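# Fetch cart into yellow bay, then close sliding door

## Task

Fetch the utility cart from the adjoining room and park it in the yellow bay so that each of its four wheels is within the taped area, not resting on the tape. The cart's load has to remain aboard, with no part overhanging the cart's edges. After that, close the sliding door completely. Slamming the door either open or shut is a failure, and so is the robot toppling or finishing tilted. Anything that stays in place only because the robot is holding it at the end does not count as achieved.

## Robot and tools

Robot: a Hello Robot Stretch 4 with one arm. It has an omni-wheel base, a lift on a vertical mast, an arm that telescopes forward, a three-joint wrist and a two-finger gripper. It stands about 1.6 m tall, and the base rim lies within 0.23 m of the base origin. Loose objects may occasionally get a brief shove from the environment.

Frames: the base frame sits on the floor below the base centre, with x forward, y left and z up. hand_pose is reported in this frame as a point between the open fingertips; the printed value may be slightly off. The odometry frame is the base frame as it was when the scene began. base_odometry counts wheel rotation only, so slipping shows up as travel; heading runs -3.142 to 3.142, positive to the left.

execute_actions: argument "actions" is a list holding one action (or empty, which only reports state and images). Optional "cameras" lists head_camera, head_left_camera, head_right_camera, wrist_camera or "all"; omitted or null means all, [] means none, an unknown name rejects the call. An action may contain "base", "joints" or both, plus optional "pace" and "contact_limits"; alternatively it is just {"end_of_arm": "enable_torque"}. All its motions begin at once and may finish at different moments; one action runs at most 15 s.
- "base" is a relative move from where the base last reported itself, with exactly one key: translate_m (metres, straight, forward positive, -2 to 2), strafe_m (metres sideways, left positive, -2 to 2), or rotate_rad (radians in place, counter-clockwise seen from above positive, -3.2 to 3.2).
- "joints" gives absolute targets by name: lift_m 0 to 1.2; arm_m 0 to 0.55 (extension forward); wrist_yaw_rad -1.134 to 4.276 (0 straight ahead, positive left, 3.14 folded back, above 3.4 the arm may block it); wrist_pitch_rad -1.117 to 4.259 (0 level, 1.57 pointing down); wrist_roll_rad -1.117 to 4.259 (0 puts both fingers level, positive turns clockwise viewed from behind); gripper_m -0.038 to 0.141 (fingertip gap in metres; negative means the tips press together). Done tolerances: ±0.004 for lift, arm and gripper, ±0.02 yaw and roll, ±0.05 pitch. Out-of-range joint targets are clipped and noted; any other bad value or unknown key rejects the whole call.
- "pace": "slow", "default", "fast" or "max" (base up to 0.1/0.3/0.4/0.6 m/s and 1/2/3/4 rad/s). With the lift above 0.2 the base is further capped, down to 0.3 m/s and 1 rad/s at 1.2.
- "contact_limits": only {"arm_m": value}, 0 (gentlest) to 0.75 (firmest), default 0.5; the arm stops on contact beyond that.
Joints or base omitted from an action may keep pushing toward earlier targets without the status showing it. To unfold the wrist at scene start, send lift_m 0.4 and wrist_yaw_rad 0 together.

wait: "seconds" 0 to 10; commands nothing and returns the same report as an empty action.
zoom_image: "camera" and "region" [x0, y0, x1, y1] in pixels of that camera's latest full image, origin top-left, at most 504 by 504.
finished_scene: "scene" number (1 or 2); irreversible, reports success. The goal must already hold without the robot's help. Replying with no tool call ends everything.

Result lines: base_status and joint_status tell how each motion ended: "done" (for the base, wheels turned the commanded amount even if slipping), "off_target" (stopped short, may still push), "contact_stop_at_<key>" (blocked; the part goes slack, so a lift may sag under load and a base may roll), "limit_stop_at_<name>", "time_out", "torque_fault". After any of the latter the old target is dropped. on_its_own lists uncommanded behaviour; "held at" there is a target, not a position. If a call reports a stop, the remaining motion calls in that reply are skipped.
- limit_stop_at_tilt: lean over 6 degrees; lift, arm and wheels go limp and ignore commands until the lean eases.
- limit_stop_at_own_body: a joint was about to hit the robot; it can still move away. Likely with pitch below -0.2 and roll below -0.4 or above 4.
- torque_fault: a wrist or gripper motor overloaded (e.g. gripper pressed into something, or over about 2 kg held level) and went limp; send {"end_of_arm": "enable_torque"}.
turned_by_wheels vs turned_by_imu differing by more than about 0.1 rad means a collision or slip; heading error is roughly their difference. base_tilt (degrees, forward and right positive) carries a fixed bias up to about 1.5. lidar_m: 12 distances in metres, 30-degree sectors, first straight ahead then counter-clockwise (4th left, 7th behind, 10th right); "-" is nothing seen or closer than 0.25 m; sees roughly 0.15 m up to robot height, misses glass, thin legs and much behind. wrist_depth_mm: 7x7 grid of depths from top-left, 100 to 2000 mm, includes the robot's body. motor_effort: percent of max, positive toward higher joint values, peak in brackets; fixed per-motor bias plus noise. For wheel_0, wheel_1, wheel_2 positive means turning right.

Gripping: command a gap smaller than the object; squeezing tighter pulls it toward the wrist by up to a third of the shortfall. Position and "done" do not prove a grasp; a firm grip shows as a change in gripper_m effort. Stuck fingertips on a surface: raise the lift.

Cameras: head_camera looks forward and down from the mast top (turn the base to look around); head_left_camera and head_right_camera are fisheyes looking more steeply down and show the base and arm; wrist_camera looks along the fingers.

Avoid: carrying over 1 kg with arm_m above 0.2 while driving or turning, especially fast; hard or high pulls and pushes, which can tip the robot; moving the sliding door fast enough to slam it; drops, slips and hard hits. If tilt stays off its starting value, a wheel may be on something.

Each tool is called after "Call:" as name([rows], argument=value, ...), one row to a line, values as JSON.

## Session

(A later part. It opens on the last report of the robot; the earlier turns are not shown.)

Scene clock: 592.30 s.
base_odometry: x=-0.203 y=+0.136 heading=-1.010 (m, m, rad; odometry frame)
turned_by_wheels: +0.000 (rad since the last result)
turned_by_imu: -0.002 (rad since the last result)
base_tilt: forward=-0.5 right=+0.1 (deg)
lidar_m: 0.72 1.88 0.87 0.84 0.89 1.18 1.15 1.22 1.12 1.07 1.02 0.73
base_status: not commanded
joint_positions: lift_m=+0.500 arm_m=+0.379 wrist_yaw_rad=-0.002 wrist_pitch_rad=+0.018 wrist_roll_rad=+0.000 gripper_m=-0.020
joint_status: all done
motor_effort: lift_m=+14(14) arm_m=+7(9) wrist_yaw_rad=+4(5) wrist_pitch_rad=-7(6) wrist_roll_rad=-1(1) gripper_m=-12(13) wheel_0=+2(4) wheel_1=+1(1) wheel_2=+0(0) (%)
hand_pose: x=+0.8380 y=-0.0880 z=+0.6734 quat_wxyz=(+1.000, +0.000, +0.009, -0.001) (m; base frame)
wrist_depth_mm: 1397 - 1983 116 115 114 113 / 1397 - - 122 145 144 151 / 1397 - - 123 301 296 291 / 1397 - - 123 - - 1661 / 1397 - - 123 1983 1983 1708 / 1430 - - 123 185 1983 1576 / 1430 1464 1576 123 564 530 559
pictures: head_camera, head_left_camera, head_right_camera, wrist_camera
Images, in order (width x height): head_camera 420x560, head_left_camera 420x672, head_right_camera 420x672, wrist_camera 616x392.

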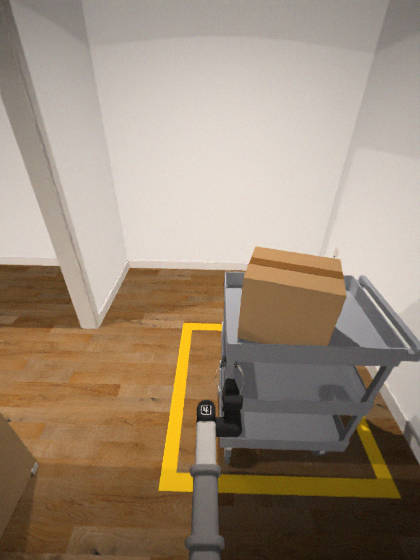

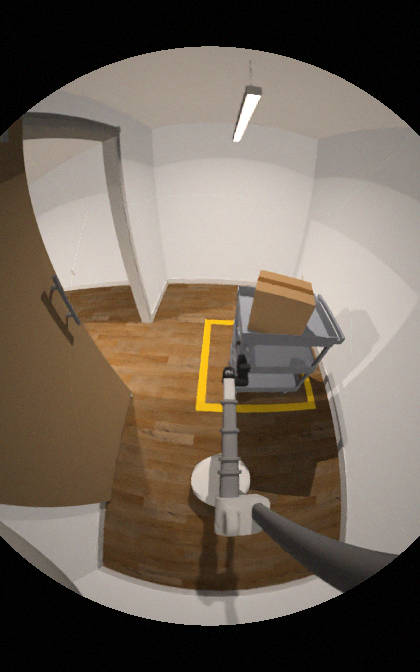

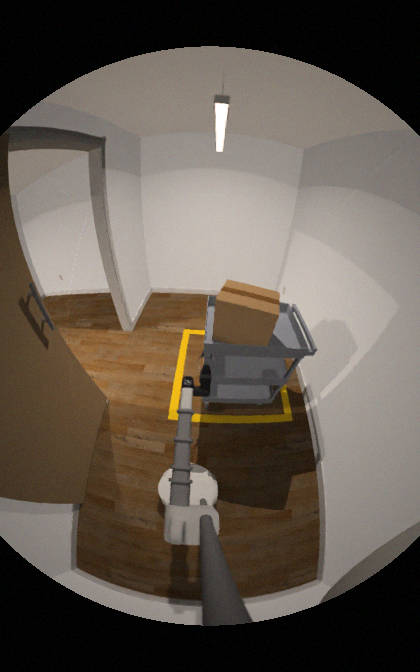

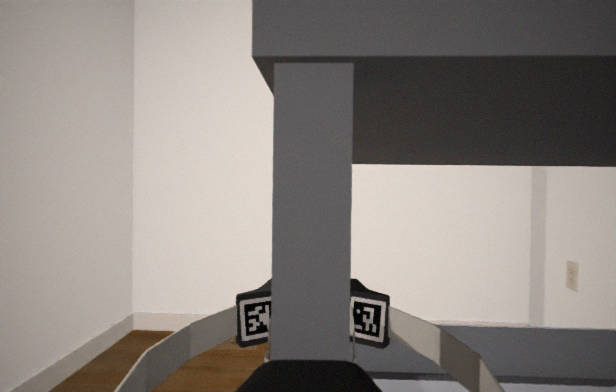

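Call:
execute_actions([
  {"base":{"strafe_m":0.04},"pace":"slow"},
], cameras=[])

Call:
execute_actions([
  {"joints":{"gripper_m":0.08}},
], cameras=[])

Call:
execute_actions([
  {"joints":{"arm_m":0.0}},
], cameras=[])

Call:
execute_actions([
  {"joints":{"lift_m":0.2,"wrist_pitch_rad":0.3}},
])

Scene clock: 602.90 s.
base_odometry: x=-0.170 y=+0.157 heading=-1.011 (m, m, rad; odometry frame)
turned_by_wheels: -0.001 (rad since the last result)
turned_by_imu: -0.003 (rad since the last result)
base_tilt: forward=-0.3 right=+0.2 (deg)
lidar_m: 0.73 1.87 0.84 0.80 0.85 1.19 1.15 1.22 1.18 1.11 0.98 0.73
base_status: done
joint_positions: lift_m=+0.500 arm_m=+0.379 wrist_yaw_rad=-0.004 wrist_pitch_rad=+0.018 wrist_roll_rad=+0.000 gripper_m=-0.020
joint_status: not commanded
motor_effort: lift_m=+14(14) arm_m=+4(7) wrist_yaw_rad=+11(25) wrist_pitch_rad=-6(7) wrist_roll_rad=-1(1) gripper_m=-11(12) wheel_0=-7(15) wheel_1=+1(9) wheel_2=-4(6) (%)
hand_pose: x=+0.8382 y=-0.0887 z=+0.6733 quat_wxyz=(+1.000, +0.000, +0.009, -0.002) (m; base frame)
wrist_depth_mm: 1366 1983 - 126 124 122 121 / 1366 1983 - 132 144 143 150 / 1366 - - 133 298 296 290 / 1366 - - 133 - - 1708 / 1366 - - 133 - - 1708 / 1366 - - 133 183 - 1576 / 1366 1576 1576 133 559 530 559
pictures: none
No camera images: the call's "cameras" was empty. Leave "cameras" out to get every camera's image.

Scene clock: 604.63 s.
base_odometry: x=-0.170 y=+0.157 heading=-1.011 (m, m, rad; odometry frame)
turned_by_wheels: +0.000 (rad since the last result)
turned_by_imu: +0.000 (rad since the last result)
base_tilt: forward=-0.3 right=+0.2 (deg)
lidar_m: 0.74 1.86 0.83 0.80 0.84 1.19 1.15 1.22 1.16 1.11 1.00 0.75
base_status: not commanded
joint_positions: lift_m=+0.500 arm_m=+0.379 wrist_yaw_rad=-0.002 wrist_pitch_rad=+0.018 wrist_roll_rad=+0.000 gripper_m=+0.080
joint_status: all done
motor_effort: lift_m=+14(14) arm_m=+4(4) wrist_yaw_rad=+3(11) wrist_pitch_rad=-6(6) wrist_roll_rad=-1(1) gripper_m=-1(10) wheel_0=-4(7) wheel_1=+2(1) wheel_2=-4(4) (%)
hand_pose: x=+0.8384 y=-0.0880 z=+0.6734 quat_wxyz=(+1.000, +0.000, +0.009, -0.001) (m; base frame)
wrist_depth_mm: 1336 1921 - 134 131 129 127 / 1366 1921 - 139 146 145 151 / 1336 1983 - 140 306 298 293 / 1366 1983 - 141 1983 1983 1708 / 1336 1983 - 141 - - 1708 / 1366 1983 200 141 211 1983 1618 / 1336 1576 1708 140 564 564 559
pictures: none
No camera images: the call's "cameras" was empty. Leave "cameras" out to get every camera's image.

Scene clock: 606.87 s.
base_odometry: x=-0.170 y=+0.157 heading=-1.011 (m, m, rad; odometry frame)
turned_by_wheels: +0.000 (rad since the last result)
turned_by_imu: +0.000 (rad since the last result)
base_tilt: forward=-0.3 right=+0.3 (deg)
lidar_m: 0.73 1.87 0.83 0.80 0.85 1.20 1.14 1.21 1.17 1.13 0.99 0.75
base_status: not commanded
joint_positions: lift_m=+0.500 arm_m=+0.001 wrist_yaw_rad=+0.000 wrist_pitch_rad=+0.018 wrist_roll_rad=+0.000 gripper_m=+0.080
joint_status: all done
motor_effort: lift_m=+14(14) arm_m=-5(6) wrist_yaw_rad=-2(4) wrist_pitch_rad=-6(4) wrist_roll_rad=+0(1) gripper_m=-1(4) wheel_0=-3(4) wheel_1=+1(2) wheel_2=-2(4) (%)
hand_pose: x=+0.4603 y=-0.0875 z=+0.6733 quat_wxyz=(+1.000, +0.000, +0.009, +0.000) (m; base frame)
wrist_depth_mm: 1537 1983 - - 574 535 512 / 1576 - - - 564 525 500 / 1537 1983 - 517 504 492 484 / 1576 1921 - - - - 1499 / 1537 1983 - - - - 1537 / 1618 - 199 960 199 904 891 / 1499 1537 1661 143 508 496 492
pictures: none
No camera images: the call's "cameras" was empty. Leave "cameras" out to get every camera's image.

Scene clock: 609.13 s.
base_odometry: x=-0.170 y=+0.157 heading=-1.011 (m, m, rad; odometry frame)
turned_by_wheels: +0.000 (rad since the last result)
turned_by_imu: -0.001 (rad since the last result)
base_tilt: forward=-0.5 right=+0.1 (deg)
lidar_m: 0.72 1.86 0.83 0.79 0.84 1.18 1.14 1.21 1.16 1.11 1.00 0.75
base_status: not commanded
joint_positions: lift_m=+0.200 arm_m=+0.001 wrist_yaw_rad=+0.000 wrist_pitch_rad=+0.302 wrist_roll_rad=+0.000 gripper_m=+0.080
joint_status: all done
motor_effort: lift_m=+13(14) arm_m=-5(5) wrist_yaw_rad=-2(2) wrist_pitch_rad=-4(5) wrist_roll_rad=-1(0) gripper_m=-5(1) wheel_0=-3(3) wheel_1=+2(2) wheel_2=-2(2) (%)
hand_pose: x=+0.4473 y=-0.0875 z=+0.2928 quat_wxyz=(+0.989, +0.000, +0.150, +0.000) (m; base frame)
wrist_depth_mm: 1397 1983 - 549 452 445 439 / 1430 1983 - - - - 1618 / 1537 1983 - - - - 1756 / 1430 1464 1430 1205 931 931 904 / 960 976 976 559 539 530 517 / 732 741 199 707 199 707 676 / 591 569 591 143 597 569 597
pictures: head_camera, head_left_camera, head_right_camera, wrist_camera
Images, in order (width x height): head_camera 420x560, head_left_camera 420x672, head_right_camera 420x672, wrist_camera 616x392.

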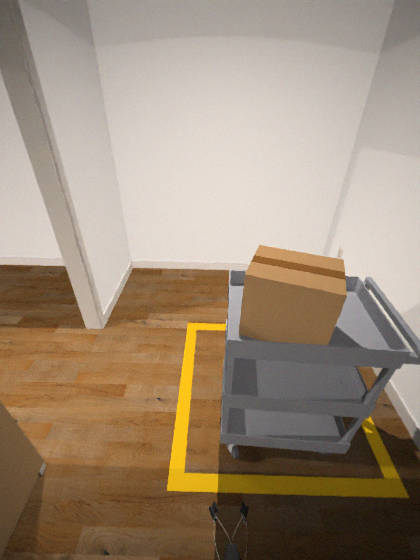

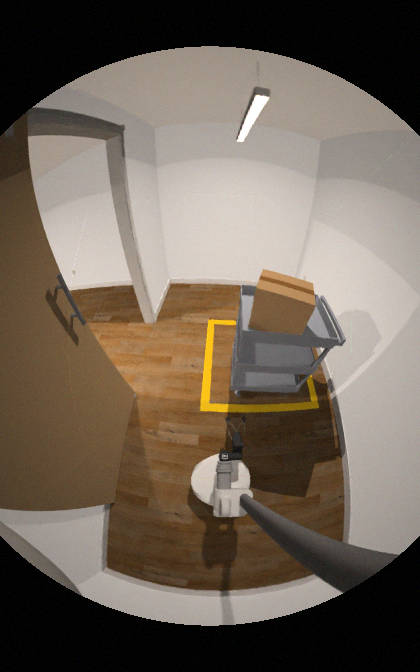

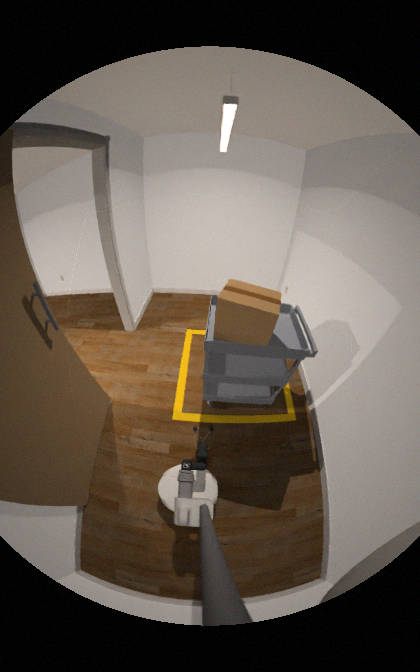

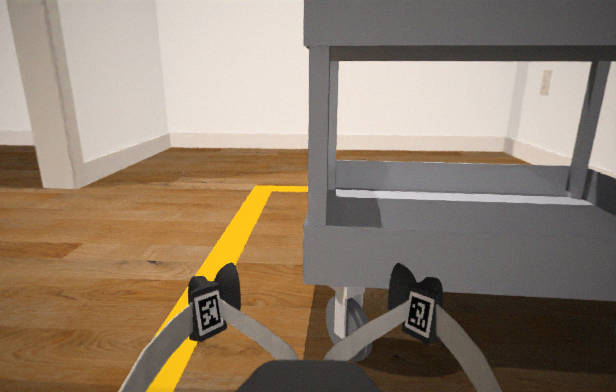

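Call:
execute_actions([
  {"joints":{"lift_m":0.02,"wrist_pitch_rad":0.0,"arm_m":0.05}},
], cameras=["wrist_camera"])

Scene clock: 617.07 s.
base_odometry: x=-0.170 y=+0.157 heading=-1.011 (m, m, rad; odometry frame)
turned_by_wheels: +0.000 (rad since the last result)
turned_by_imu: -0.001 (rad since the last result)
base_tilt: forward=-0.4 right=+0.2 (deg)
lidar_m: 0.72 1.87 0.83 0.80 0.85 1.19 1.15 1.19 1.16 1.12 0.98 0.76
base_status: not commanded
joint_positions: lift_m=+0.033 arm_m=+0.049 wrist_yaw_rad=+0.001 wrist_pitch_rad=+0.003 wrist_roll_rad=+0.000 gripper_m=+0.080
joint_status: lift_m limit_stop_at_own_body (moved -0.168 of -0.180); the others done
on_its_own: lift_m is slack since a limit_stop_at_own_body (your +0.020 is given up); arm_m is slack since a limit_stop_at_own_body
motor_effort: lift_m=+18(19) arm_m=+0(6) wrist_yaw_rad=-5(5) wrist_pitch_rad=-9(8) wrist_roll_rad=-1(1) gripper_m=-1(0) wheel_0=-2(2) wheel_1=+2(2) wheel_2=-1(2) (%)
hand_pose: x=+0.5086 y=-0.0871 z=+0.2101 quat_wxyz=(+1.000, +0.000, +0.001, +0.001) (m; base frame)
wrist_depth_mm: 1464 1983 - 480 462 455 442 / 1464 1983 - - 621 615 603 / 1464 1921 - - - - 1661 / 1464 - - - - - 1756 / 1430 1756 1983 477 462 452 442 / 931 931 199 798 199 449 439 / 621 591 634 143 603 603 654
pictures: wrist_camera
Images, in order (width x height): wrist_camera 616x392.

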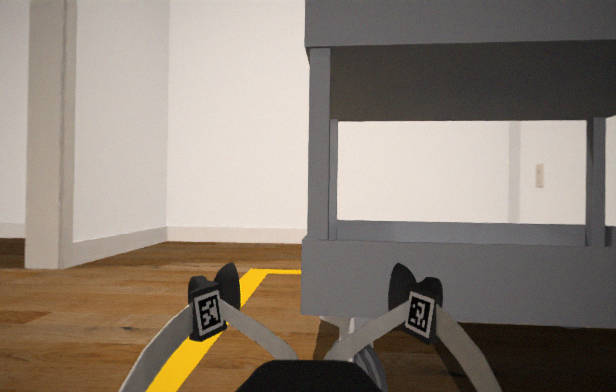

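Call:
execute_actions([
  {"base":{"strafe_m":0.35},"joints":{"lift_m":0.3,"arm_m":0}},
], cameras=[])

Call:
execute_actions([
  {"base":{"translate_m":0.45},"joints":{"wrist_yaw_rad":-1.0,"wrist_pitch_rad":0.6}},
])

Scene clock: 629.90 s.
base_odometry: x=+0.127 y=+0.343 heading=-1.011 (m, m, rad; odometry frame)
turned_by_wheels: +0.000 (rad since the last result)
turned_by_imu: -0.003 (rad since the last result)
base_tilt: forward=-0.4 right=+0.3 (deg)
lidar_m: 1.88 0.64 0.48 0.44 0.47 0.78 1.13 1.20 1.52 1.46 1.02 0.85
base_status: done
joint_positions: lift_m=+0.039 arm_m=+0.047 wrist_yaw_rad=+0.003 wrist_pitch_rad=+0.002 wrist_roll_rad=+0.000 gripper_m=+0.080
joint_status: lift_m contact_stop_at_arm_m (moved +0.006 of +0.267); arm_m contact_stop (moved -0.002 of -0.049)
on_its_own: lift_m is held at +0.039, not at your +0.300, since a contact_stop; arm_m is slack since a contact_stop (your +0.000 is given up)
motor_effort: lift_m=+18(26) arm_m=+0(27) wrist_yaw_rad=-12(33) wrist_pitch_rad=-5(10) wrist_roll_rad=+0(0) gripper_m=-2(2) wheel_0=+1(8) wheel_1=+0(9) wheel_2=+0(1) (%)
hand_pose: x=+0.5068 y=-0.0865 z=+0.2168 quat_wxyz=(+1.000, +0.000, +0.001, +0.002) (m; base frame)
wrist_depth_mm: - 1537 - - - - 535 / - 1537 - - - 891 591 / - 1576 - - - - - / - 1537 - - - - - / 1921 1397 1921 - - 917 569 / 960 976 199 991 199 904 732 / 634 603 640 143 654 621 661
pictures: none
ARM HIT: the arm struck its own base hard.
No camera images: the call's "cameras" was empty. Leave "cameras" out to get every camera's image.

not run: a stop came earlier in this reply.

Stuck on own base; extend out, then lift.

Call:
execute_actions([
  {"joints":{"arm_m":0.1},"pace":"slow"},
], cameras=[])

Call:
execute_actions([
  {"joints":{"lift_m":0.3}},
], cameras=[])

Call:
execute_actions([
  {"base":{"translate_m":0.5},"joints":{"arm_m":0,"wrist_yaw_rad":-1.0,"wrist_pitch_rad":0.6}},
])

Scene clock: 637.50 s.
base_odometry: x=+0.127 y=+0.343 heading=-1.011 (m, m, rad; odometry frame)
turned_by_wheels: +0.000 (rad since the last result)
turned_by_imu: -0.001 (rad since the last result)
base_tilt: forward=-0.3 right=+0.2 (deg)
lidar_m: 1.91 0.64 0.48 0.44 0.48 0.76 1.13 1.21 1.53 1.47 1.03 0.84
base_status: not commanded
joint_positions: lift_m=+0.039 arm_m=+0.099 wrist_yaw_rad=+0.000 wrist_pitch_rad=+0.002 wrist_roll_rad=+0.000 gripper_m=+0.080
joint_status: all done
on_its_own: lift_m is held at +0.039, not at your +0.300, since a contact_stop
motor_effort: lift_m=+18(18) arm_m=+6(5) wrist_yaw_rad=-2(11) wrist_pitch_rad=-6(5) wrist_roll_rad=+0(0) gripper_m=+1(1) wheel_0=+1(1) wheel_1=+0(1) wheel_2=+0(0) (%)
hand_pose: x=+0.5584 y=-0.0874 z=+0.2167 quat_wxyz=(+1.000, +0.000, +0.001, +0.000) (m; base frame)
wrist_depth_mm: - 1430 - - - - 535 / - 1430 - - - 854 615 / - 1430 - - - - - / - 1430 - - - - - / 1921 1397 1863 - - 866 580 / 946 946 199 991 199 904 723 / 627 597 640 143 647 615 661
pictures: none
No camera images: the call's "cameras" was empty. Leave "cameras" out to get every camera's image.

Scene clock: 639.63 s.
base_odometry: x=+0.127 y=+0.343 heading=-1.011 (m, m, rad; odometry frame)
turned_by_wheels: +0.000 (rad since the last result)
turned_by_imu: -0.001 (rad since the last result)
base_tilt: forward=-0.4 right=+0.2 (deg)
lidar_m: 1.89 0.66 0.47 0.46 0.48 0.76 1.13 1.19 1.52 1.48 1.03 0.84
base_status: not commanded
joint_positions: lift_m=+0.300 arm_m=+0.099 wrist_yaw_rad=+0.000 wrist_pitch_rad=+0.002 wrist_roll_rad=+0.000 gripper_m=+0.080
joint_status: all done
motor_effort: lift_m=+22(24) arm_m=+5(6) wrist_yaw_rad=-2(2) wrist_pitch_rad=-7(6) wrist_roll_rad=-1(2) gripper_m=-3(1) wheel_0=+1(1) wheel_1=+0(0) wheel_2=+0(0) (%)
hand_pose: x=+0.5584 y=-0.0874 z=+0.4773 quat_wxyz=(+1.000, +0.000, +0.001, +0.000) (m; base frame)
wrist_depth_mm: - 1430 - - - - 580 / - 1397 - - - - 798 / - 1430 - - - - - / - 1430 - - - - 621 / - 1397 - - - - 564 / 1863 1464 199 1921 198 1756 1983 / 1255 1182 1281 143 1281 842 854
pictures: none
No camera images: the call's "cameras" was empty. Leave "cameras" out to get every camera's image.

Scene clock: 642.77 s.
base_odometry: x=+0.393 y=-0.080 heading=-1.011 (m, m, rad; odometry frame)
turned_by_wheels: +0.000 (rad since the last result)
turned_by_imu: -0.002 (rad since the last result)
base_tilt: forward=-0.4 right=+0.2 (deg)
lidar_m: 1.87 1.24 0.39 0.44 0.47 0.66 1.63 1.71 1.56 0.87 0.49 0.60
base_status: done
joint_positions: lift_m=+0.300 arm_m=+0.001 wrist_yaw_rad=-1.000 wrist_pitch_rad=+0.602 wrist_roll_rad=+0.000 gripper_m=+0.080
joint_status: all done
motor_effort: lift_m=+22(22) arm_m=-5(6) wrist_yaw_rad=-3(10) wrist_pitch_rad=-5(7) wrist_roll_rad=-1(0) gripper_m=-2(2) wheel_0=+0(5) wheel_1=+1(5) wheel_2=+0(11) (%)
hand_pose: x=+0.2268 y=-0.2474 z=+0.3146 quat_wxyz=(+0.838, +0.142, +0.260, -0.458) (m; base frame)
wrist_depth_mm: 1708 1921 1921 1618 320 1255 1098 / 1576 1464 1576 1008 946 904 1182 / 1138 1008 741 788 699 820 1138 / 891 891 585 621 508 866 878 / 732 732 723 504 452 732 732 / 621 621 199 621 199 621 621 / 539 525 539 143 535 525 539
pictures: head_camera, head_left_camera, head_right_camera, wrist_camera
Images, in order (width x height): head_camera 420x560, head_left_camera 420x672, head_right_camera 420x672, wrist_camera 616x392.

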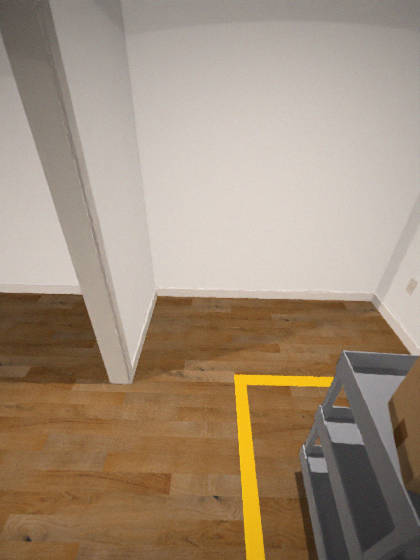

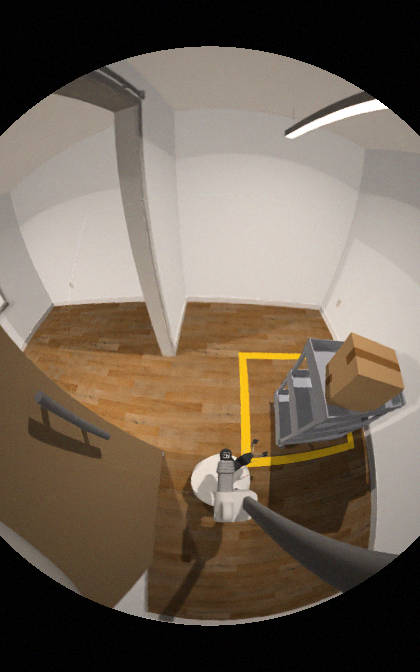

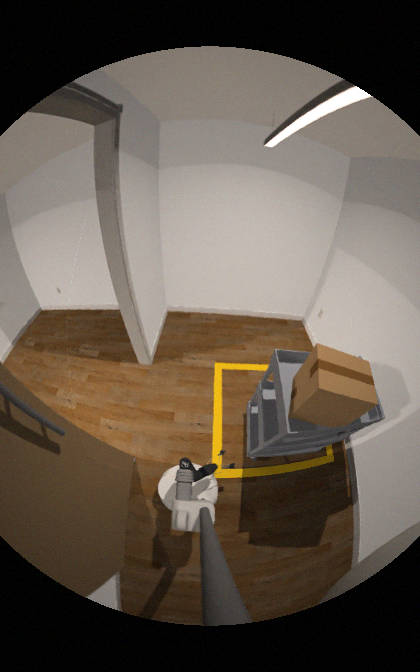

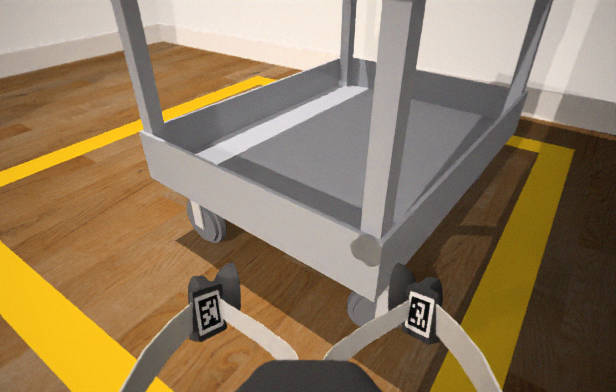

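Call:
execute_actions([
  {"base":{"translate_m":0.55},"joints":{"wrist_yaw_rad":-1.1,"wrist_pitch_rad":0.35,"lift_m":0.25}},
], cameras=["wrist_camera","head_right_camera"])

Scene clock: 668.53 s.
base_odometry: x=+0.685 y=-0.546 heading=-1.011 (m, m, rad; odometry frame)
turned_by_wheels: +0.000 (rad since the last result)
turned_by_imu: -0.004 (rad since the last result)
base_tilt: forward=-0.4 right=+0.1 (deg)
lidar_m: 1.53 0.78 2.26 3.20 0.56 0.55 2.19 2.09 0.43 0.43 0.45 1.58
base_status: done
joint_positions: lift_m=+0.250 arm_m=+0.001 wrist_yaw_rad=-1.100 wrist_pitch_rad=+0.353 wrist_roll_rad=+0.000 gripper_m=+0.080
joint_status: all done
motor_effort: lift_m=+14(17) arm_m=-5(5) wrist_yaw_rad=-3(8) wrist_pitch_rad=-7(13) wrist_roll_rad=-1(1) gripper_m=-1(3) wheel_0=+0(5) wheel_1=+1(9) wheel_2=-1(10) (%)
hand_pose: x=+0.2168 y=-0.2809 z=+0.3289 quat_wxyz=(+0.839, +0.092, +0.149, -0.515) (m; base frame)
wrist_depth_mm: 1281 1537 1756 1499 1366 1205 270 / 1336 1618 1863 1576 1430 1281 960 / 1336 1618 1863 1708 1464 1255 1182 / 1308 1366 1397 1397 1397 842 831 / 991 991 991 991 1008 634 676 / 759 759 199 759 199 480 521 / 621 597 627 143 627 362 345
pictures: head_right_camera, wrist_camera
Images, in order (width x height): head_right_camera 420x672, wrist_camera 616x392.

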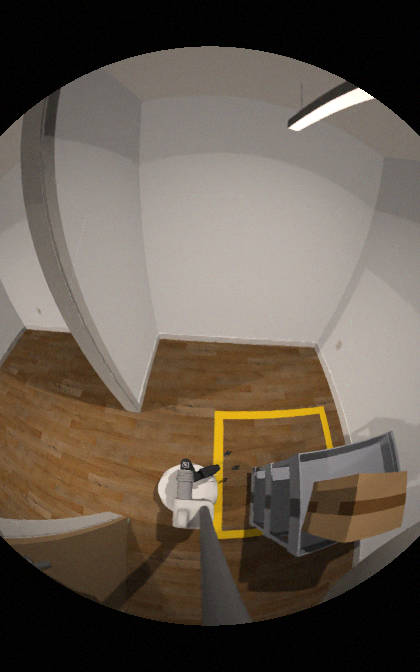

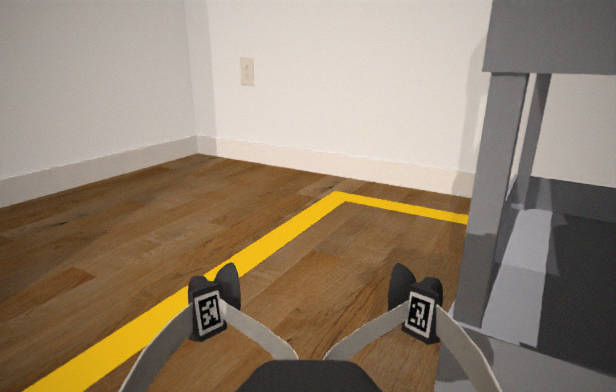

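Call:
execute_actions([
  {"base":{"translate_m":-0.22},"joints":{"wrist_pitch_rad":0.1,"lift_m":0.12,"arm_m":0.08}},
], cameras=["wrist_camera"])

Scene clock: 679.47 s.
base_odometry: x=+0.568 y=-0.360 heading=-1.011 (m, m, rad; odometry frame)
turned_by_wheels: +0.000 (rad since the last result)
turned_by_imu: -0.001 (rad since the last result)
base_tilt: forward=-0.4 right=+0.3 (deg)
lidar_m: 1.76 0.95 2.58 0.47 0.42 0.65 1.95 2.06 1.55 0.40 0.44 1.83
base_status: done
joint_positions: lift_m=+0.120 arm_m=+0.079 wrist_yaw_rad=-1.100 wrist_pitch_rad=+0.103 wrist_roll_rad=+0.000 gripper_m=+0.080
joint_status: all done
motor_effort: lift_m=+13(11) arm_m=+5(5) wrist_yaw_rad=-3(3) wrist_pitch_rad=-8(12) wrist_roll_rad=+0(0) gripper_m=-2(4) wheel_0=+0(6) wheel_1=-1(4) wheel_2=-1(9) (%)
hand_pose: x=+0.3023 y=-0.2954 z=+0.2690 quat_wxyz=(+0.851, +0.027, +0.044, -0.522) (m; base frame)
wrist_depth_mm: 1464 1756 1863 1618 347 315 294 / 1464 1808 1921 1618 521 521 508 / 1499 1863 1921 1661 1430 1281 1205 / 1499 1863 1921 1661 1464 1308 1182 / 1397 1464 1499 1336 723 866 788 / 904 917 198 809 199 539 544 / 654 627 668 143 359 312 296
pictures: wrist_camera
Images, in order (width x height): wrist_camera 616x392.

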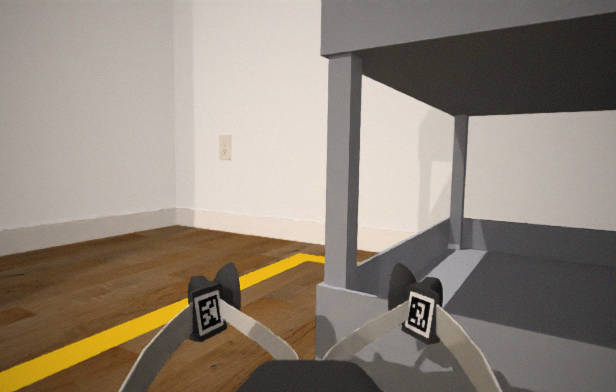

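Call:
execute_actions([
  {"joints":{"wrist_pitch_rad":0.0,"lift_m":0.85,"arm_m":0.0,"wrist_yaw_rad":0.0,"gripper_m":0.055}},
], cameras=[])

Call:
execute_actions([
  {"joints":{"wrist_yaw_rad":2.1}},
], cameras=["wrist_camera","head_left_camera"])

Scene clock: 698.93 s.
base_odometry: x=+0.568 y=-0.360 heading=-1.011 (m, m, rad; odometry frame)
turned_by_wheels: +0.000 (rad since the last result)
turned_by_imu: -0.002 (rad since the last result)
base_tilt: forward=-0.4 right=+0.2 (deg)
lidar_m: 1.76 0.96 2.58 0.44 0.41 0.66 1.97 2.07 1.55 0.41 0.42 1.83
base_status: not commanded
joint_positions: lift_m=+0.850 arm_m=+0.001 wrist_yaw_rad=+0.000 wrist_pitch_rad=+0.003 wrist_roll_rad=+0.000 gripper_m=+0.055
joint_status: all done
motor_effort: lift_m=+22(22) arm_m=-5(7) wrist_yaw_rad=-2(3) wrist_pitch_rad=-10(9) wrist_roll_rad=+0(0) gripper_m=-2(9) wheel_0=+0(0) wheel_1=-1(1) wheel_2=-1(1) (%)
hand_pose: x=+0.4603 y=-0.0875 z=+1.0271 quat_wxyz=(+1.000, +0.000, +0.001, +0.000) (m; base frame)
wrist_depth_mm: 831 1229 1618 1576 1576 1576 1537 / 842 1205 1618 1576 1618 1576 1537 / 842 1229 1576 1576 1576 1576 1537 / 842 1229 1618 1576 1576 1537 1499 / 842 1255 1618 1576 1576 1537 1537 / 842 1255 196 1618 193 1537 1537 / 854 1098 1576 143 1576 1537 1537
pictures: none
No camera images: the call's "cameras" was empty. Leave "cameras" out to get every camera's image.

Scene clock: 700.73 s.
base_odometry: x=+0.568 y=-0.360 heading=-1.011 (m, m, rad; odometry frame)
turned_by_wheels: +0.000 (rad since the last result)
turned_by_imu: -0.001 (rad since the last result)
base_tilt: forward=-0.4 right=+0.1 (deg)
lidar_m: 1.75 0.96 2.56 0.45 0.42 0.64 1.96 2.07 1.53 0.40 0.43 1.82
base_status: not commanded
joint_positions: lift_m=+0.850 arm_m=+0.001 wrist_yaw_rad=+2.100 wrist_pitch_rad=+0.003 wrist_roll_rad=+0.000 gripper_m=+0.055
joint_status: all done
motor_effort: lift_m=+22(22) arm_m=-5(5) wrist_yaw_rad=-1(8) wrist_pitch_rad=-9(8) wrist_roll_rad=-1(0) gripper_m=-4(3) wheel_0=+1(0) wheel_1=-1(1) wheel_2=-1(1) (%)
hand_pose: x=+0.1017 y=+0.2932 z=+1.0271 quat_wxyz=(+0.498, -0.001, +0.001, +0.867) (m; base frame)
wrist_depth_mm: 759 597 517 - - - - / 759 597 517 - - - - / 750 603 517 - - - - / 750 597 512 - - - - / 750 597 517 - - - - / 750 591 196 - 194 - - / 750 591 504 143 - - -
pictures: head_left_camera, wrist_camera
Images, in order (width x height): head_left_camera 420x672, wrist_camera 616x392.

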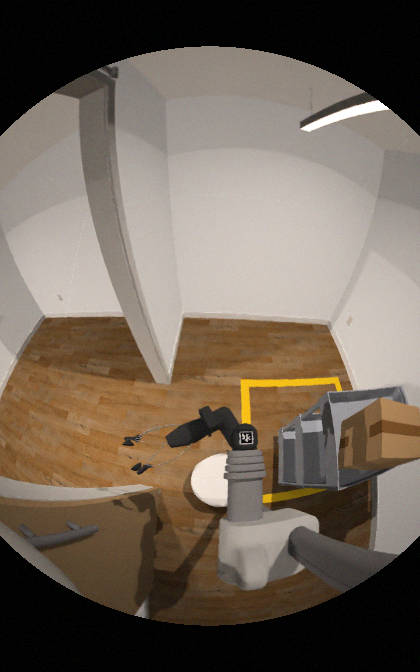

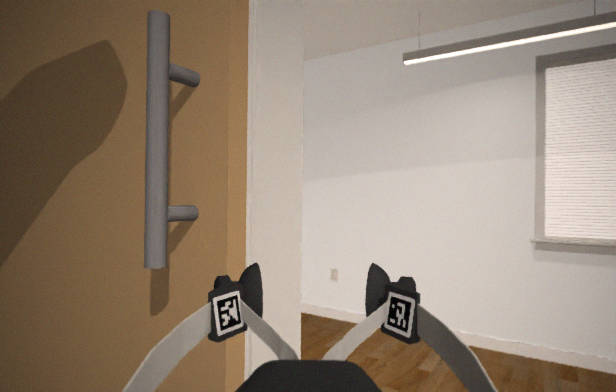

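Call:
execute_actions([
  {"joints":{"wrist_yaw_rad":2.4,"lift_m":1.0},"base":{"translate_m":-0.1},"pace":"slow"},
], cameras=["wrist_camera"])

Scene clock: 712.27 s.
base_odometry: x=+0.515 y=-0.275 heading=-1.011 (m, m, rad; odometry frame)
turned_by_wheels: +0.000 (rad since the last result)
turned_by_imu: -0.001 (rad since the last result)
base_tilt: forward=-0.3 right=+0.3 (deg)
lidar_m: 1.85 1.05 2.71 0.39 0.45 0.65 1.85 1.99 1.54 0.41 0.43 0.64
base_status: done
joint_positions: lift_m=+1.000 arm_m=+0.001 wrist_yaw_rad=+2.400 wrist_pitch_rad=+0.003 wrist_roll_rad=+0.000 gripper_m=+0.055
joint_status: all done
motor_effort: lift_m=+22(22) arm_m=-5(5) wrist_yaw_rad=-2(5) wrist_pitch_rad=-7(7) wrist_roll_rad=-1(1) gripper_m=-4(4) wheel_0=-2(4) wheel_1=-3(2) wheel_2=+3(6) (%)
hand_pose: x=+0.0182 y=+0.2594 z=+1.1771 quat_wxyz=(+0.362, -0.001, +0.001, +0.932) (m; base frame)
wrist_depth_mm: 1756 1182 759 549 430 469 - / 1756 1205 750 549 433 473 - / 1756 1205 741 544 418 469 - / 1756 1205 750 544 415 469 - / 1808 1182 750 544 415 469 - / 1756 1160 196 539 194 473 - / 1756 1160 699 143 413 469 -
pictures: wrist_camera
Images, in order (width x height): wrist_camera 616x392.

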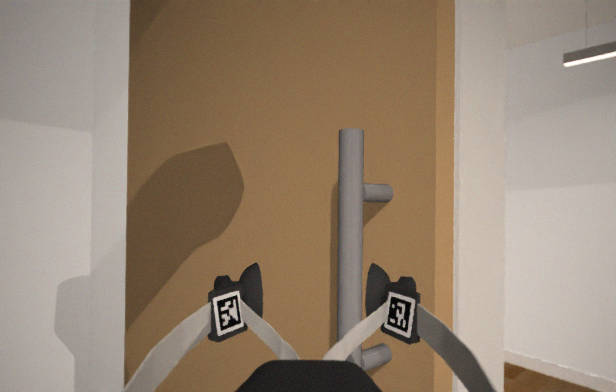

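Call:
execute_actions([
  {"base":{"strafe_m":0.1},"pace":"slow"},
], cameras=[])

Call:
execute_actions([
  {"base":{"translate_m":-0.06},"pace":"slow"},
], cameras=["wrist_camera"])

Scene clock: 721.07 s.
base_odometry: x=+0.600 y=-0.222 heading=-1.011 (m, m, rad; odometry frame)
turned_by_wheels: +0.000 (rad since the last result)
turned_by_imu: -0.002 (rad since the last result)
base_tilt: forward=-0.4 right=+0.2 (deg)
lidar_m: 1.52 0.99 2.70 0.29 0.30 0.51 1.75 1.96 1.65 0.50 0.54 1.93
base_status: done
joint_positions: lift_m=+1.000 arm_m=+0.001 wrist_yaw_rad=+2.400 wrist_pitch_rad=+0.003 wrist_roll_rad=+0.000 gripper_m=+0.055
joint_status: not commanded
motor_effort: lift_m=+22(22) arm_m=-5(5) wrist_yaw_rad=-2(1) wrist_pitch_rad=-8(7) wrist_roll_rad=-1(1) gripper_m=-3(3) wheel_0=-1(4) wheel_1=+4(10) wheel_2=+0(3) (%)
hand_pose: x=+0.0182 y=+0.2594 z=+1.1771 quat_wxyz=(+0.362, -0.001, +0.001, +0.932) (m; base frame)
wrist_depth_mm: 1708 854 535 392 347 - - / 1756 854 535 389 345 - - / 1708 842 530 359 345 - - / 1708 854 530 349 345 - - / 1756 842 525 357 345 - - / 1708 831 196 357 193 - - / 1708 820 496 143 364 - -
pictures: none
No camera images: the call's "cameras" was empty. Leave "cameras" out to get every camera's image.

Scene clock: 722.90 s.
base_odometry: x=+0.568 y=-0.171 heading=-1.011 (m, m, rad; odometry frame)
turned_by_wheels: +0.000 (rad since the last result)
turned_by_imu: -0.001 (rad since the last result)
base_tilt: forward=-0.3 right=+0.2 (deg)
lidar_m: 1.50 1.07 2.81 0.27 0.36 0.51 1.75 1.89 1.65 0.51 0.53 2.00
base_status: done
joint_positions: lift_m=+1.000 arm_m=+0.001 wrist_yaw_rad=+2.400 wrist_pitch_rad=+0.003 wrist_roll_rad=+0.000 gripper_m=+0.055
joint_status: not commanded
motor_effort: lift_m=+22(22) arm_m=-5(5) wrist_yaw_rad=-2(2) wrist_pitch_rad=-9(7) wrist_roll_rad=-1(0) gripper_m=-3(2) wheel_0=-2(4) wheel_1=-3(4) wheel_2=+2(6) (%)
hand_pose: x=+0.0182 y=+0.2594 z=+1.1771 quat_wxyz=(+0.362, -0.001, +0.001, +0.932) (m; base frame)
wrist_depth_mm: 1708 866 544 394 309 342 - / 1708 854 535 392 307 340 - / 1661 854 530 349 306 340 - / 1708 854 530 347 306 338 - / 1708 831 530 347 306 340 - / 1661 831 196 345 193 340 - / 1661 831 500 143 296 340 -
pictures: wrist_camera
Images, in order (width x height): wrist_camera 616x392.

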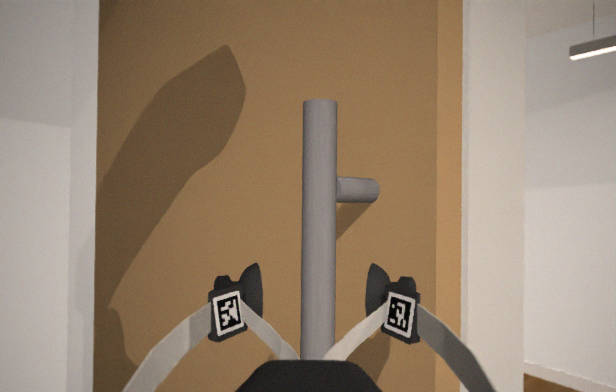

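Call:
execute_actions([
  {"joints":{"wrist_yaw_rad":2.1},"pace":"slow"},
], cameras=[])

Call:
execute_actions([
  {"base":{"translate_m":-0.09},"pace":"slow"},
], cameras=["wrist_camera"])

Scene clock: 733.27 s.
base_odometry: x=+0.568 y=-0.171 heading=-1.011 (m, m, rad; odometry frame)
turned_by_wheels: +0.000 (rad since the last result)
turned_by_imu: -0.001 (rad since the last result)
base_tilt: forward=-0.4 right=+0.2 (deg)
lidar_m: 1.50 1.05 2.80 0.29 0.36 0.52 1.73 1.89 1.66 0.52 0.54 1.99
base_status: not commanded
joint_positions: lift_m=+1.000 arm_m=+0.001 wrist_yaw_rad=+2.100 wrist_pitch_rad=+0.003 wrist_roll_rad=+0.000 gripper_m=+0.055
joint_status: all done
motor_effort: lift_m=+22(22) arm_m=-5(5) wrist_yaw_rad=-3(9) wrist_pitch_rad=-10(5) wrist_roll_rad=-1(0) gripper_m=-5(4) wheel_0=-3(2) wheel_1=-3(3) wheel_2=+2(2) (%)
hand_pose: x=+0.1015 y=+0.2931 z=+1.1771 quat_wxyz=(+0.497, -0.001, +0.001, +0.867) (m; base frame)
wrist_depth_mm: 549 439 362 343 - - - / 549 436 364 342 - - - / 549 436 343 343 - - - / 549 433 336 343 - - - / 544 433 342 343 - - - / 544 430 196 343 193 - - / 544 430 334 143 - - -
pictures: none
No camera images: the call's "cameras" was empty. Leave "cameras" out to get every camera's image.

Scene clock: 735.43 s.
base_odometry: x=+0.520 y=-0.095 heading=-1.011 (m, m, rad; odometry frame)
turned_by_wheels: +0.000 (rad since the last result)
turned_by_imu: -0.001 (rad since the last result)
base_tilt: forward=-0.4 right=+0.2 (deg)
lidar_m: 1.49 1.13 0.35 0.29 0.36 0.53 1.71 1.81 1.65 0.65 0.54 0.78
base_status: done
joint_positions: lift_m=+1.000 arm_m=+0.001 wrist_yaw_rad=+2.100 wrist_pitch_rad=+0.003 wrist_roll_rad=+0.000 gripper_m=+0.055
joint_status: not commanded
motor_effort: lift_m=+22(22) arm_m=-5(5) wrist_yaw_rad=-3(3) wrist_pitch_rad=-9(6) wrist_roll_rad=-1(1) gripper_m=-3(6) wheel_0=+0(4) wheel_1=-3(7) wheel_2=+1(7) (%)
hand_pose: x=+0.1016 y=+0.2931 z=+1.1771 quat_wxyz=(+0.497, -0.001, +0.001, +0.867) (m; base frame)
wrist_depth_mm: 559 442 366 312 289 - - / 554 439 364 304 287 - - / 554 436 364 298 286 - - / 554 436 362 290 286 - - / 549 433 362 297 285 - - / 549 433 196 296 193 - - / 549 433 351 143 278 - -
pictures: wrist_camera
Images, in order (width x height): wrist_camera 616x392.

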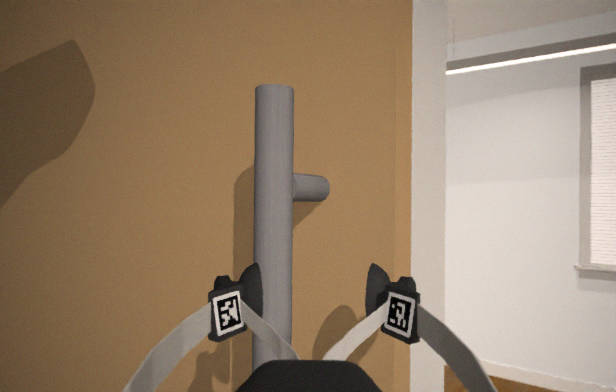

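Call:
execute_actions([
  {"base":{"translate_m":-0.045},"pace":"slow"},
], cameras=[])

Call:
execute_actions([
  {"base":{"strafe_m":0.02},"pace":"slow"},
], cameras=["wrist_camera"])

Scene clock: 742.83 s.
base_odometry: x=+0.496 y=-0.057 heading=-1.011 (m, m, rad; odometry frame)
turned_by_wheels: +0.000 (rad since the last result)
turned_by_imu: -0.001 (rad since the last result)
base_tilt: forward=-0.3 right=+0.2 (deg)
lidar_m: 1.49 1.20 0.29 0.33 0.36 0.51 1.67 1.75 1.66 0.79 0.56 0.77
base_status: done
joint_positions: lift_m=+1.000 arm_m=+0.001 wrist_yaw_rad=+2.100 wrist_pitch_rad=+0.003 wrist_roll_rad=+0.000 gripper_m=+0.055
joint_status: not commanded
motor_effort: lift_m=+22(22) arm_m=-5(5) wrist_yaw_rad=-3(3) wrist_pitch_rad=-7(6) wrist_roll_rad=+0(2) gripper_m=-3(3) wheel_0=-1(4) wheel_1=-3(4) wheel_2=+3(6) (%)
hand_pose: x=+0.1016 y=+0.2931 z=+1.1771 quat_wxyz=(+0.497, -0.001, +0.001, +0.867) (m; base frame)
wrist_depth_mm: 559 442 366 314 273 353 - / 554 442 366 310 272 355 - / 554 439 366 312 272 357 - / 554 436 364 312 267 357 - / 549 439 362 310 271 357 - / 549 436 195 309 193 359 - / 549 436 353 143 265 362 -
pictures: none
No camera images: the call's "cameras" was empty. Leave "cameras" out to get every camera's image.

Scene clock: 743.97 s.
base_odometry: x=+0.513 y=-0.047 heading=-1.011 (m, m, rad; odometry frame)
turned_by_wheels: +0.000 (rad since the last result)
turned_by_imu: +0.000 (rad since the last result)
base_tilt: forward=-0.4 right=+0.3 (deg)
lidar_m: 1.42 1.19 0.28 0.32 0.34 0.48 1.67 1.75 1.67 0.79 0.57 0.79
base_status: done
joint_positions: lift_m=+1.000 arm_m=+0.001 wrist_yaw_rad=+2.100 wrist_pitch_rad=+0.003 wrist_roll_rad=+0.000 gripper_m=+0.055
joint_status: not commanded
motor_effort: lift_m=+22(23) arm_m=-5(5) wrist_yaw_rad=-2(3) wrist_pitch_rad=-9(8) wrist_roll_rad=+0(1) gripper_m=-4(5) wheel_0=-1(4) wheel_1=+3(8) wheel_2=+0(3) (%)
hand_pose: x=+0.1016 y=+0.2931 z=+1.1771 quat_wxyz=(+0.497, -0.001, +0.001, +0.867) (m; base frame)
wrist_depth_mm: 517 410 338 289 252 353 - / 512 407 338 271 252 353 - / 512 407 338 213 251 353 - / 508 404 336 211 246 355 - / 512 404 336 210 250 355 - / 504 402 195 208 193 359 - / 504 399 327 143 244 357 -
pictures: wrist_camera
Images, in order (width x height): wrist_camera 616x392.

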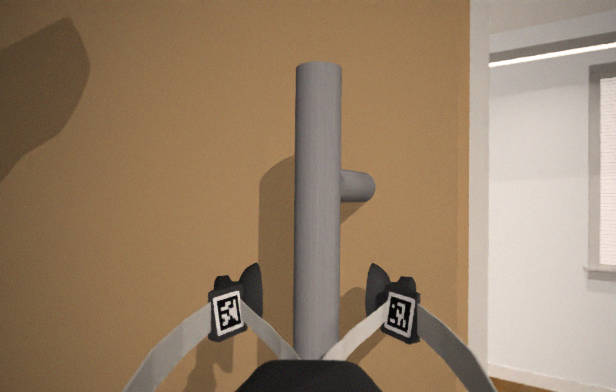

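Call:
execute_actions([
  {"base":{"strafe_m":0.015},"pace":"slow"},
], cameras=[])

Call:
execute_actions([
  {"joints":{"gripper_m":-0.038}},
], cameras=[])

Call:
execute_actions([
  {"base":{"translate_m":0.2},"pace":"slow"},
], cameras=["wrist_camera","head_left_camera"])

Scene clock: 753.87 s.
base_odometry: x=+0.526 y=-0.039 heading=-1.011 (m, m, rad; odometry frame)
turned_by_wheels: +0.000 (rad since the last result)
turned_by_imu: -0.001 (rad since the last result)
base_tilt: forward=-0.5 right=+0.2 (deg)
lidar_m: 1.39 1.17 0.26 0.30 0.34 0.47 1.67 1.73 1.68 0.80 0.59 0.83
base_status: done
joint_positions: lift_m=+1.000 arm_m=+0.001 wrist_yaw_rad=+2.098 wrist_pitch_rad=+0.003 wrist_roll_rad=+0.000 gripper_m=+0.055
joint_status: not commanded
motor_effort: lift_m=+23(22) arm_m=-5(5) wrist_yaw_rad=+2(3) wrist_pitch_rad=-8(8) wrist_roll_rad=-1(1) gripper_m=-2(1) wheel_0=-4(6) wheel_1=+2(6) wheel_2=+0(1) (%)
hand_pose: x=+0.1021 y=+0.2933 z=+1.1771 quat_wxyz=(+0.498, -0.001, +0.001, +0.867) (m; base frame)
wrist_depth_mm: 484 382 319 272 237 364 - / 480 382 319 196 236 366 - / 477 382 317 195 236 366 - / 477 379 315 195 236 368 - / 473 377 315 195 236 368 - / 473 377 196 196 193 - - / 473 375 304 143 230 - -
pictures: none
No camera images: the call's "cameras" was empty. Leave "cameras" out to get every camera's image.

Scene clock: 755.63 s.
base_odometry: x=+0.526 y=-0.038 heading=-1.010 (m, m, rad; odometry frame)
turned_by_wheels: +0.002 (rad since the last result)
turned_by_imu: +0.031 (rad since the last result)
base_tilt: forward=-0.4 right=+0.1 (deg)
lidar_m: 1.21 1.17 0.25 0.29 0.31 0.48 1.68 1.78 1.69 0.68 0.58 0.84
base_status: not commanded
joint_positions: lift_m=+1.000 arm_m=+0.000 wrist_yaw_rad=+2.101 wrist_pitch_rad=+0.003 wrist_roll_rad=+0.000 gripper_m=-0.037
joint_status: all done
motor_effort: lift_m=+22(22) arm_m=-2(5) wrist_yaw_rad=-4(30) wrist_pitch_rad=-8(9) wrist_roll_rad=-1(0) gripper_m=-27(23) wheel_0=+15(16) wheel_1=-1(3) wheel_2=+5(5) (%)
hand_pose: x=+0.1009 y=+0.2931 z=+1.1770 quat_wxyz=(+0.497, -0.001, +0.001, +0.868) (m; base frame)
wrist_depth_mm: 504 384 310 263 225 205 - / 496 384 310 175 225 206 - / 496 379 309 174 224 206 - / 496 377 307 174 217 207 - / 488 377 307 174 223 207 - / 488 377 283 174 183 207 - / 488 364 297 170 214 151 -
pictures: none
No camera images: the call's "cameras" was empty. Leave "cameras" out to get every camera's image.

Scene clock: 758.90 s.
base_odometry: x=+0.633 y=-0.207 heading=-1.009 (m, m, rad; odometry frame)
turned_by_wheels: +0.000 (rad since the last result)
turned_by_imu: +0.001 (rad since the last result)
base_tilt: forward=-0.4 right=+0.1 (deg)
lidar_m: 1.20 0.97 0.25 0.28 0.31 0.47 1.78 2.01 1.69 0.55 0.59 1.91
base_status: done
joint_positions: lift_m=+1.000 arm_m=+0.000 wrist_yaw_rad=+2.105 wrist_pitch_rad=+0.002 wrist_roll_rad=+0.000 gripper_m=-0.037
joint_status: not commanded
on_its_own: wrist_yaw_rad is at rest, and its effort (-16) is outside its rest range (-13 to +13)
motor_effort: lift_m=+22(22) arm_m=-1(2) wrist_yaw_rad=-16(27) wrist_pitch_rad=-9(7) wrist_roll_rad=+0(0) gripper_m=-21(27) wheel_0=+4(22) wheel_1=+4(9) wheel_2=-3(6) (%)
hand_pose: x=+0.0996 y=+0.2928 z=+1.1772 quat_wxyz=(+0.495, -0.001, +0.001, +0.869) (m; base frame)
wrist_depth_mm: 484 373 301 247 217 210 - / 480 370 300 175 216 211 - / 480 368 298 174 216 211 - / 477 366 297 173 213 211 - / 477 366 297 173 216 211 - / 473 364 183 172 182 212 - / 469 330 286 167 211 195 -
pictures: head_left_camera, wrist_camera
Images, in order (width x height): head_left_camera 420x672, wrist_camera 616x392.

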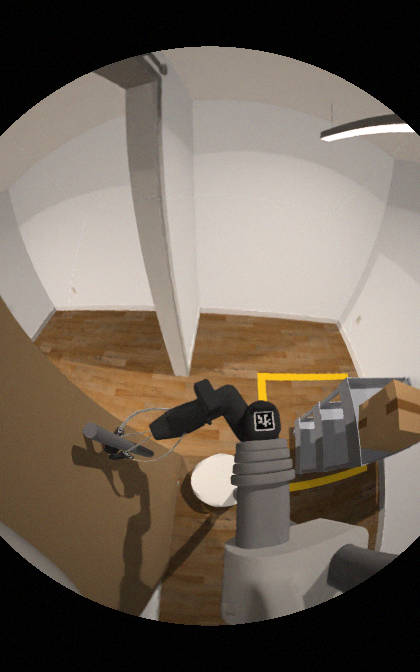

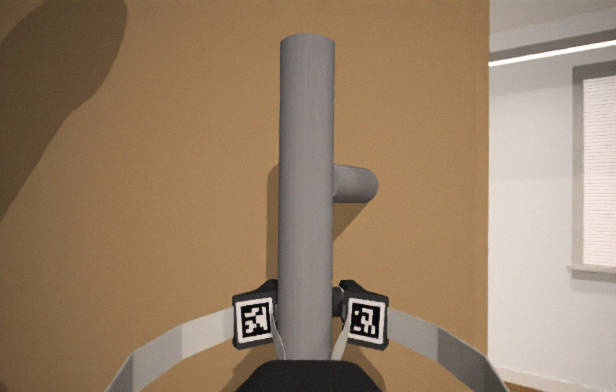

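Call:
execute_actions([
  {"base":{"translate_m":0.3},"pace":"slow"},
], cameras=[])

Call:
execute_actions([
  {"base":{"translate_m":0.2},"pace":"slow"},
], cameras=["wrist_camera","head_left_camera"])

Scene clock: 770.80 s.
base_odometry: x=+0.792 y=-0.461 heading=-1.009 (m, m, rad; odometry frame)
turned_by_wheels: +0.000 (rad since the last result)
turned_by_imu: -0.002 (rad since the last result)
base_tilt: forward=-0.4 right=+0.3 (deg)
lidar_m: 1.18 0.69 0.25 0.27 0.31 0.44 2.17 2.24 0.59 0.57 1.75 1.59
base_status: done
joint_positions: lift_m=+1.000 arm_m=+0.000 wrist_yaw_rad=+2.111 wrist_pitch_rad=+0.002 wrist_roll_rad=+0.000 gripper_m=-0.038
joint_status: not commanded
on_its_own: wrist_yaw_rad is at rest, and its effort (-33) is outside its rest range (-13 to +13)
motor_effort: lift_m=+22(22) arm_m=-1(2) wrist_yaw_rad=-33(33) wrist_pitch_rad=-6(8) wrist_roll_rad=+0(1) gripper_m=-15(20) wheel_0=+0(11) wheel_1=+9(10) wheel_2=-5(8) (%)
hand_pose: x=+0.0979 y=+0.2924 z=+1.1773 quat_wxyz=(+0.493, -0.001, +0.001, +0.870) (m; base frame)
wrist_depth_mm: 462 351 283 227 204 - - / 455 347 282 172 204 - - / 455 347 282 174 204 - - / 455 347 281 181 203 - - / 452 345 279 220 203 - - / 449 343 179 182 191 - - / 449 157 278 161 198 - -
pictures: none
No camera images: the call's "cameras" was empty. Leave "cameras" out to get every camera's image.

Scene clock: 774.07 s.
base_odometry: x=+0.898 y=-0.630 heading=-1.009 (m, m, rad; odometry frame)
turned_by_wheels: +0.000 (rad since the last result)
turned_by_imu: -0.012 (rad since the last result)
base_tilt: forward=-0.5 right=+0.2 (deg)
lidar_m: 1.16 0.52 0.25 0.27 0.30 0.44 1.70 2.28 0.60 0.59 1.74 1.39
base_status: done
joint_positions: lift_m=+1.000 arm_m=+0.000 wrist_yaw_rad=+2.113 wrist_pitch_rad=+0.001 wrist_roll_rad=+0.000 gripper_m=-0.038
joint_status: not commanded
on_its_own: wrist_yaw_rad is at rest, and its effort (-40) is outside its rest range (-13 to +13)
motor_effort: lift_m=+22(22) arm_m=-2(1) wrist_yaw_rad=-40(50) wrist_pitch_rad=-4(8) wrist_roll_rad=-1(1) gripper_m=-13(16) wheel_0=-5(6) wheel_1=+9(10) wheel_2=-6(8) (%)
hand_pose: x=+0.0972 y=+0.2922 z=+1.1774 quat_wxyz=(+0.492, -0.001, +0.000, +0.871) (m; base frame)
wrist_depth_mm: 442 340 276 228 202 - - / 439 338 276 222 200 - - / 439 336 274 221 200 - - / 436 336 273 195 200 - - / 433 336 273 220 200 - - / 433 334 176 183 191 - - / 427 157 265 162 190 - -
pictures: head_left_camera, wrist_camera
Images, in order (width x height): head_left_camera 420x672, wrist_camera 616x392.

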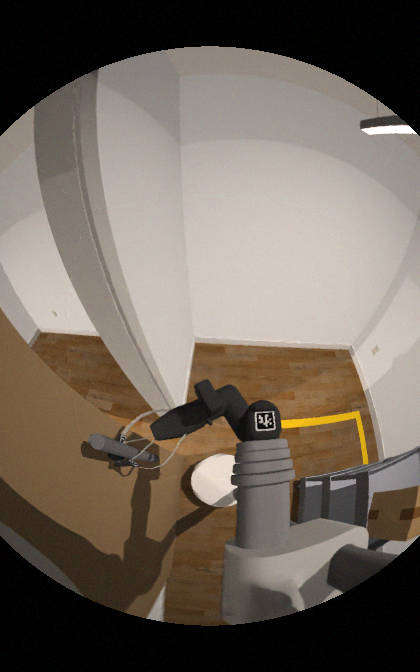

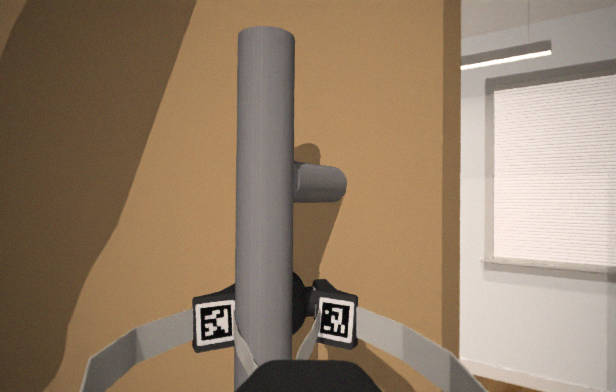

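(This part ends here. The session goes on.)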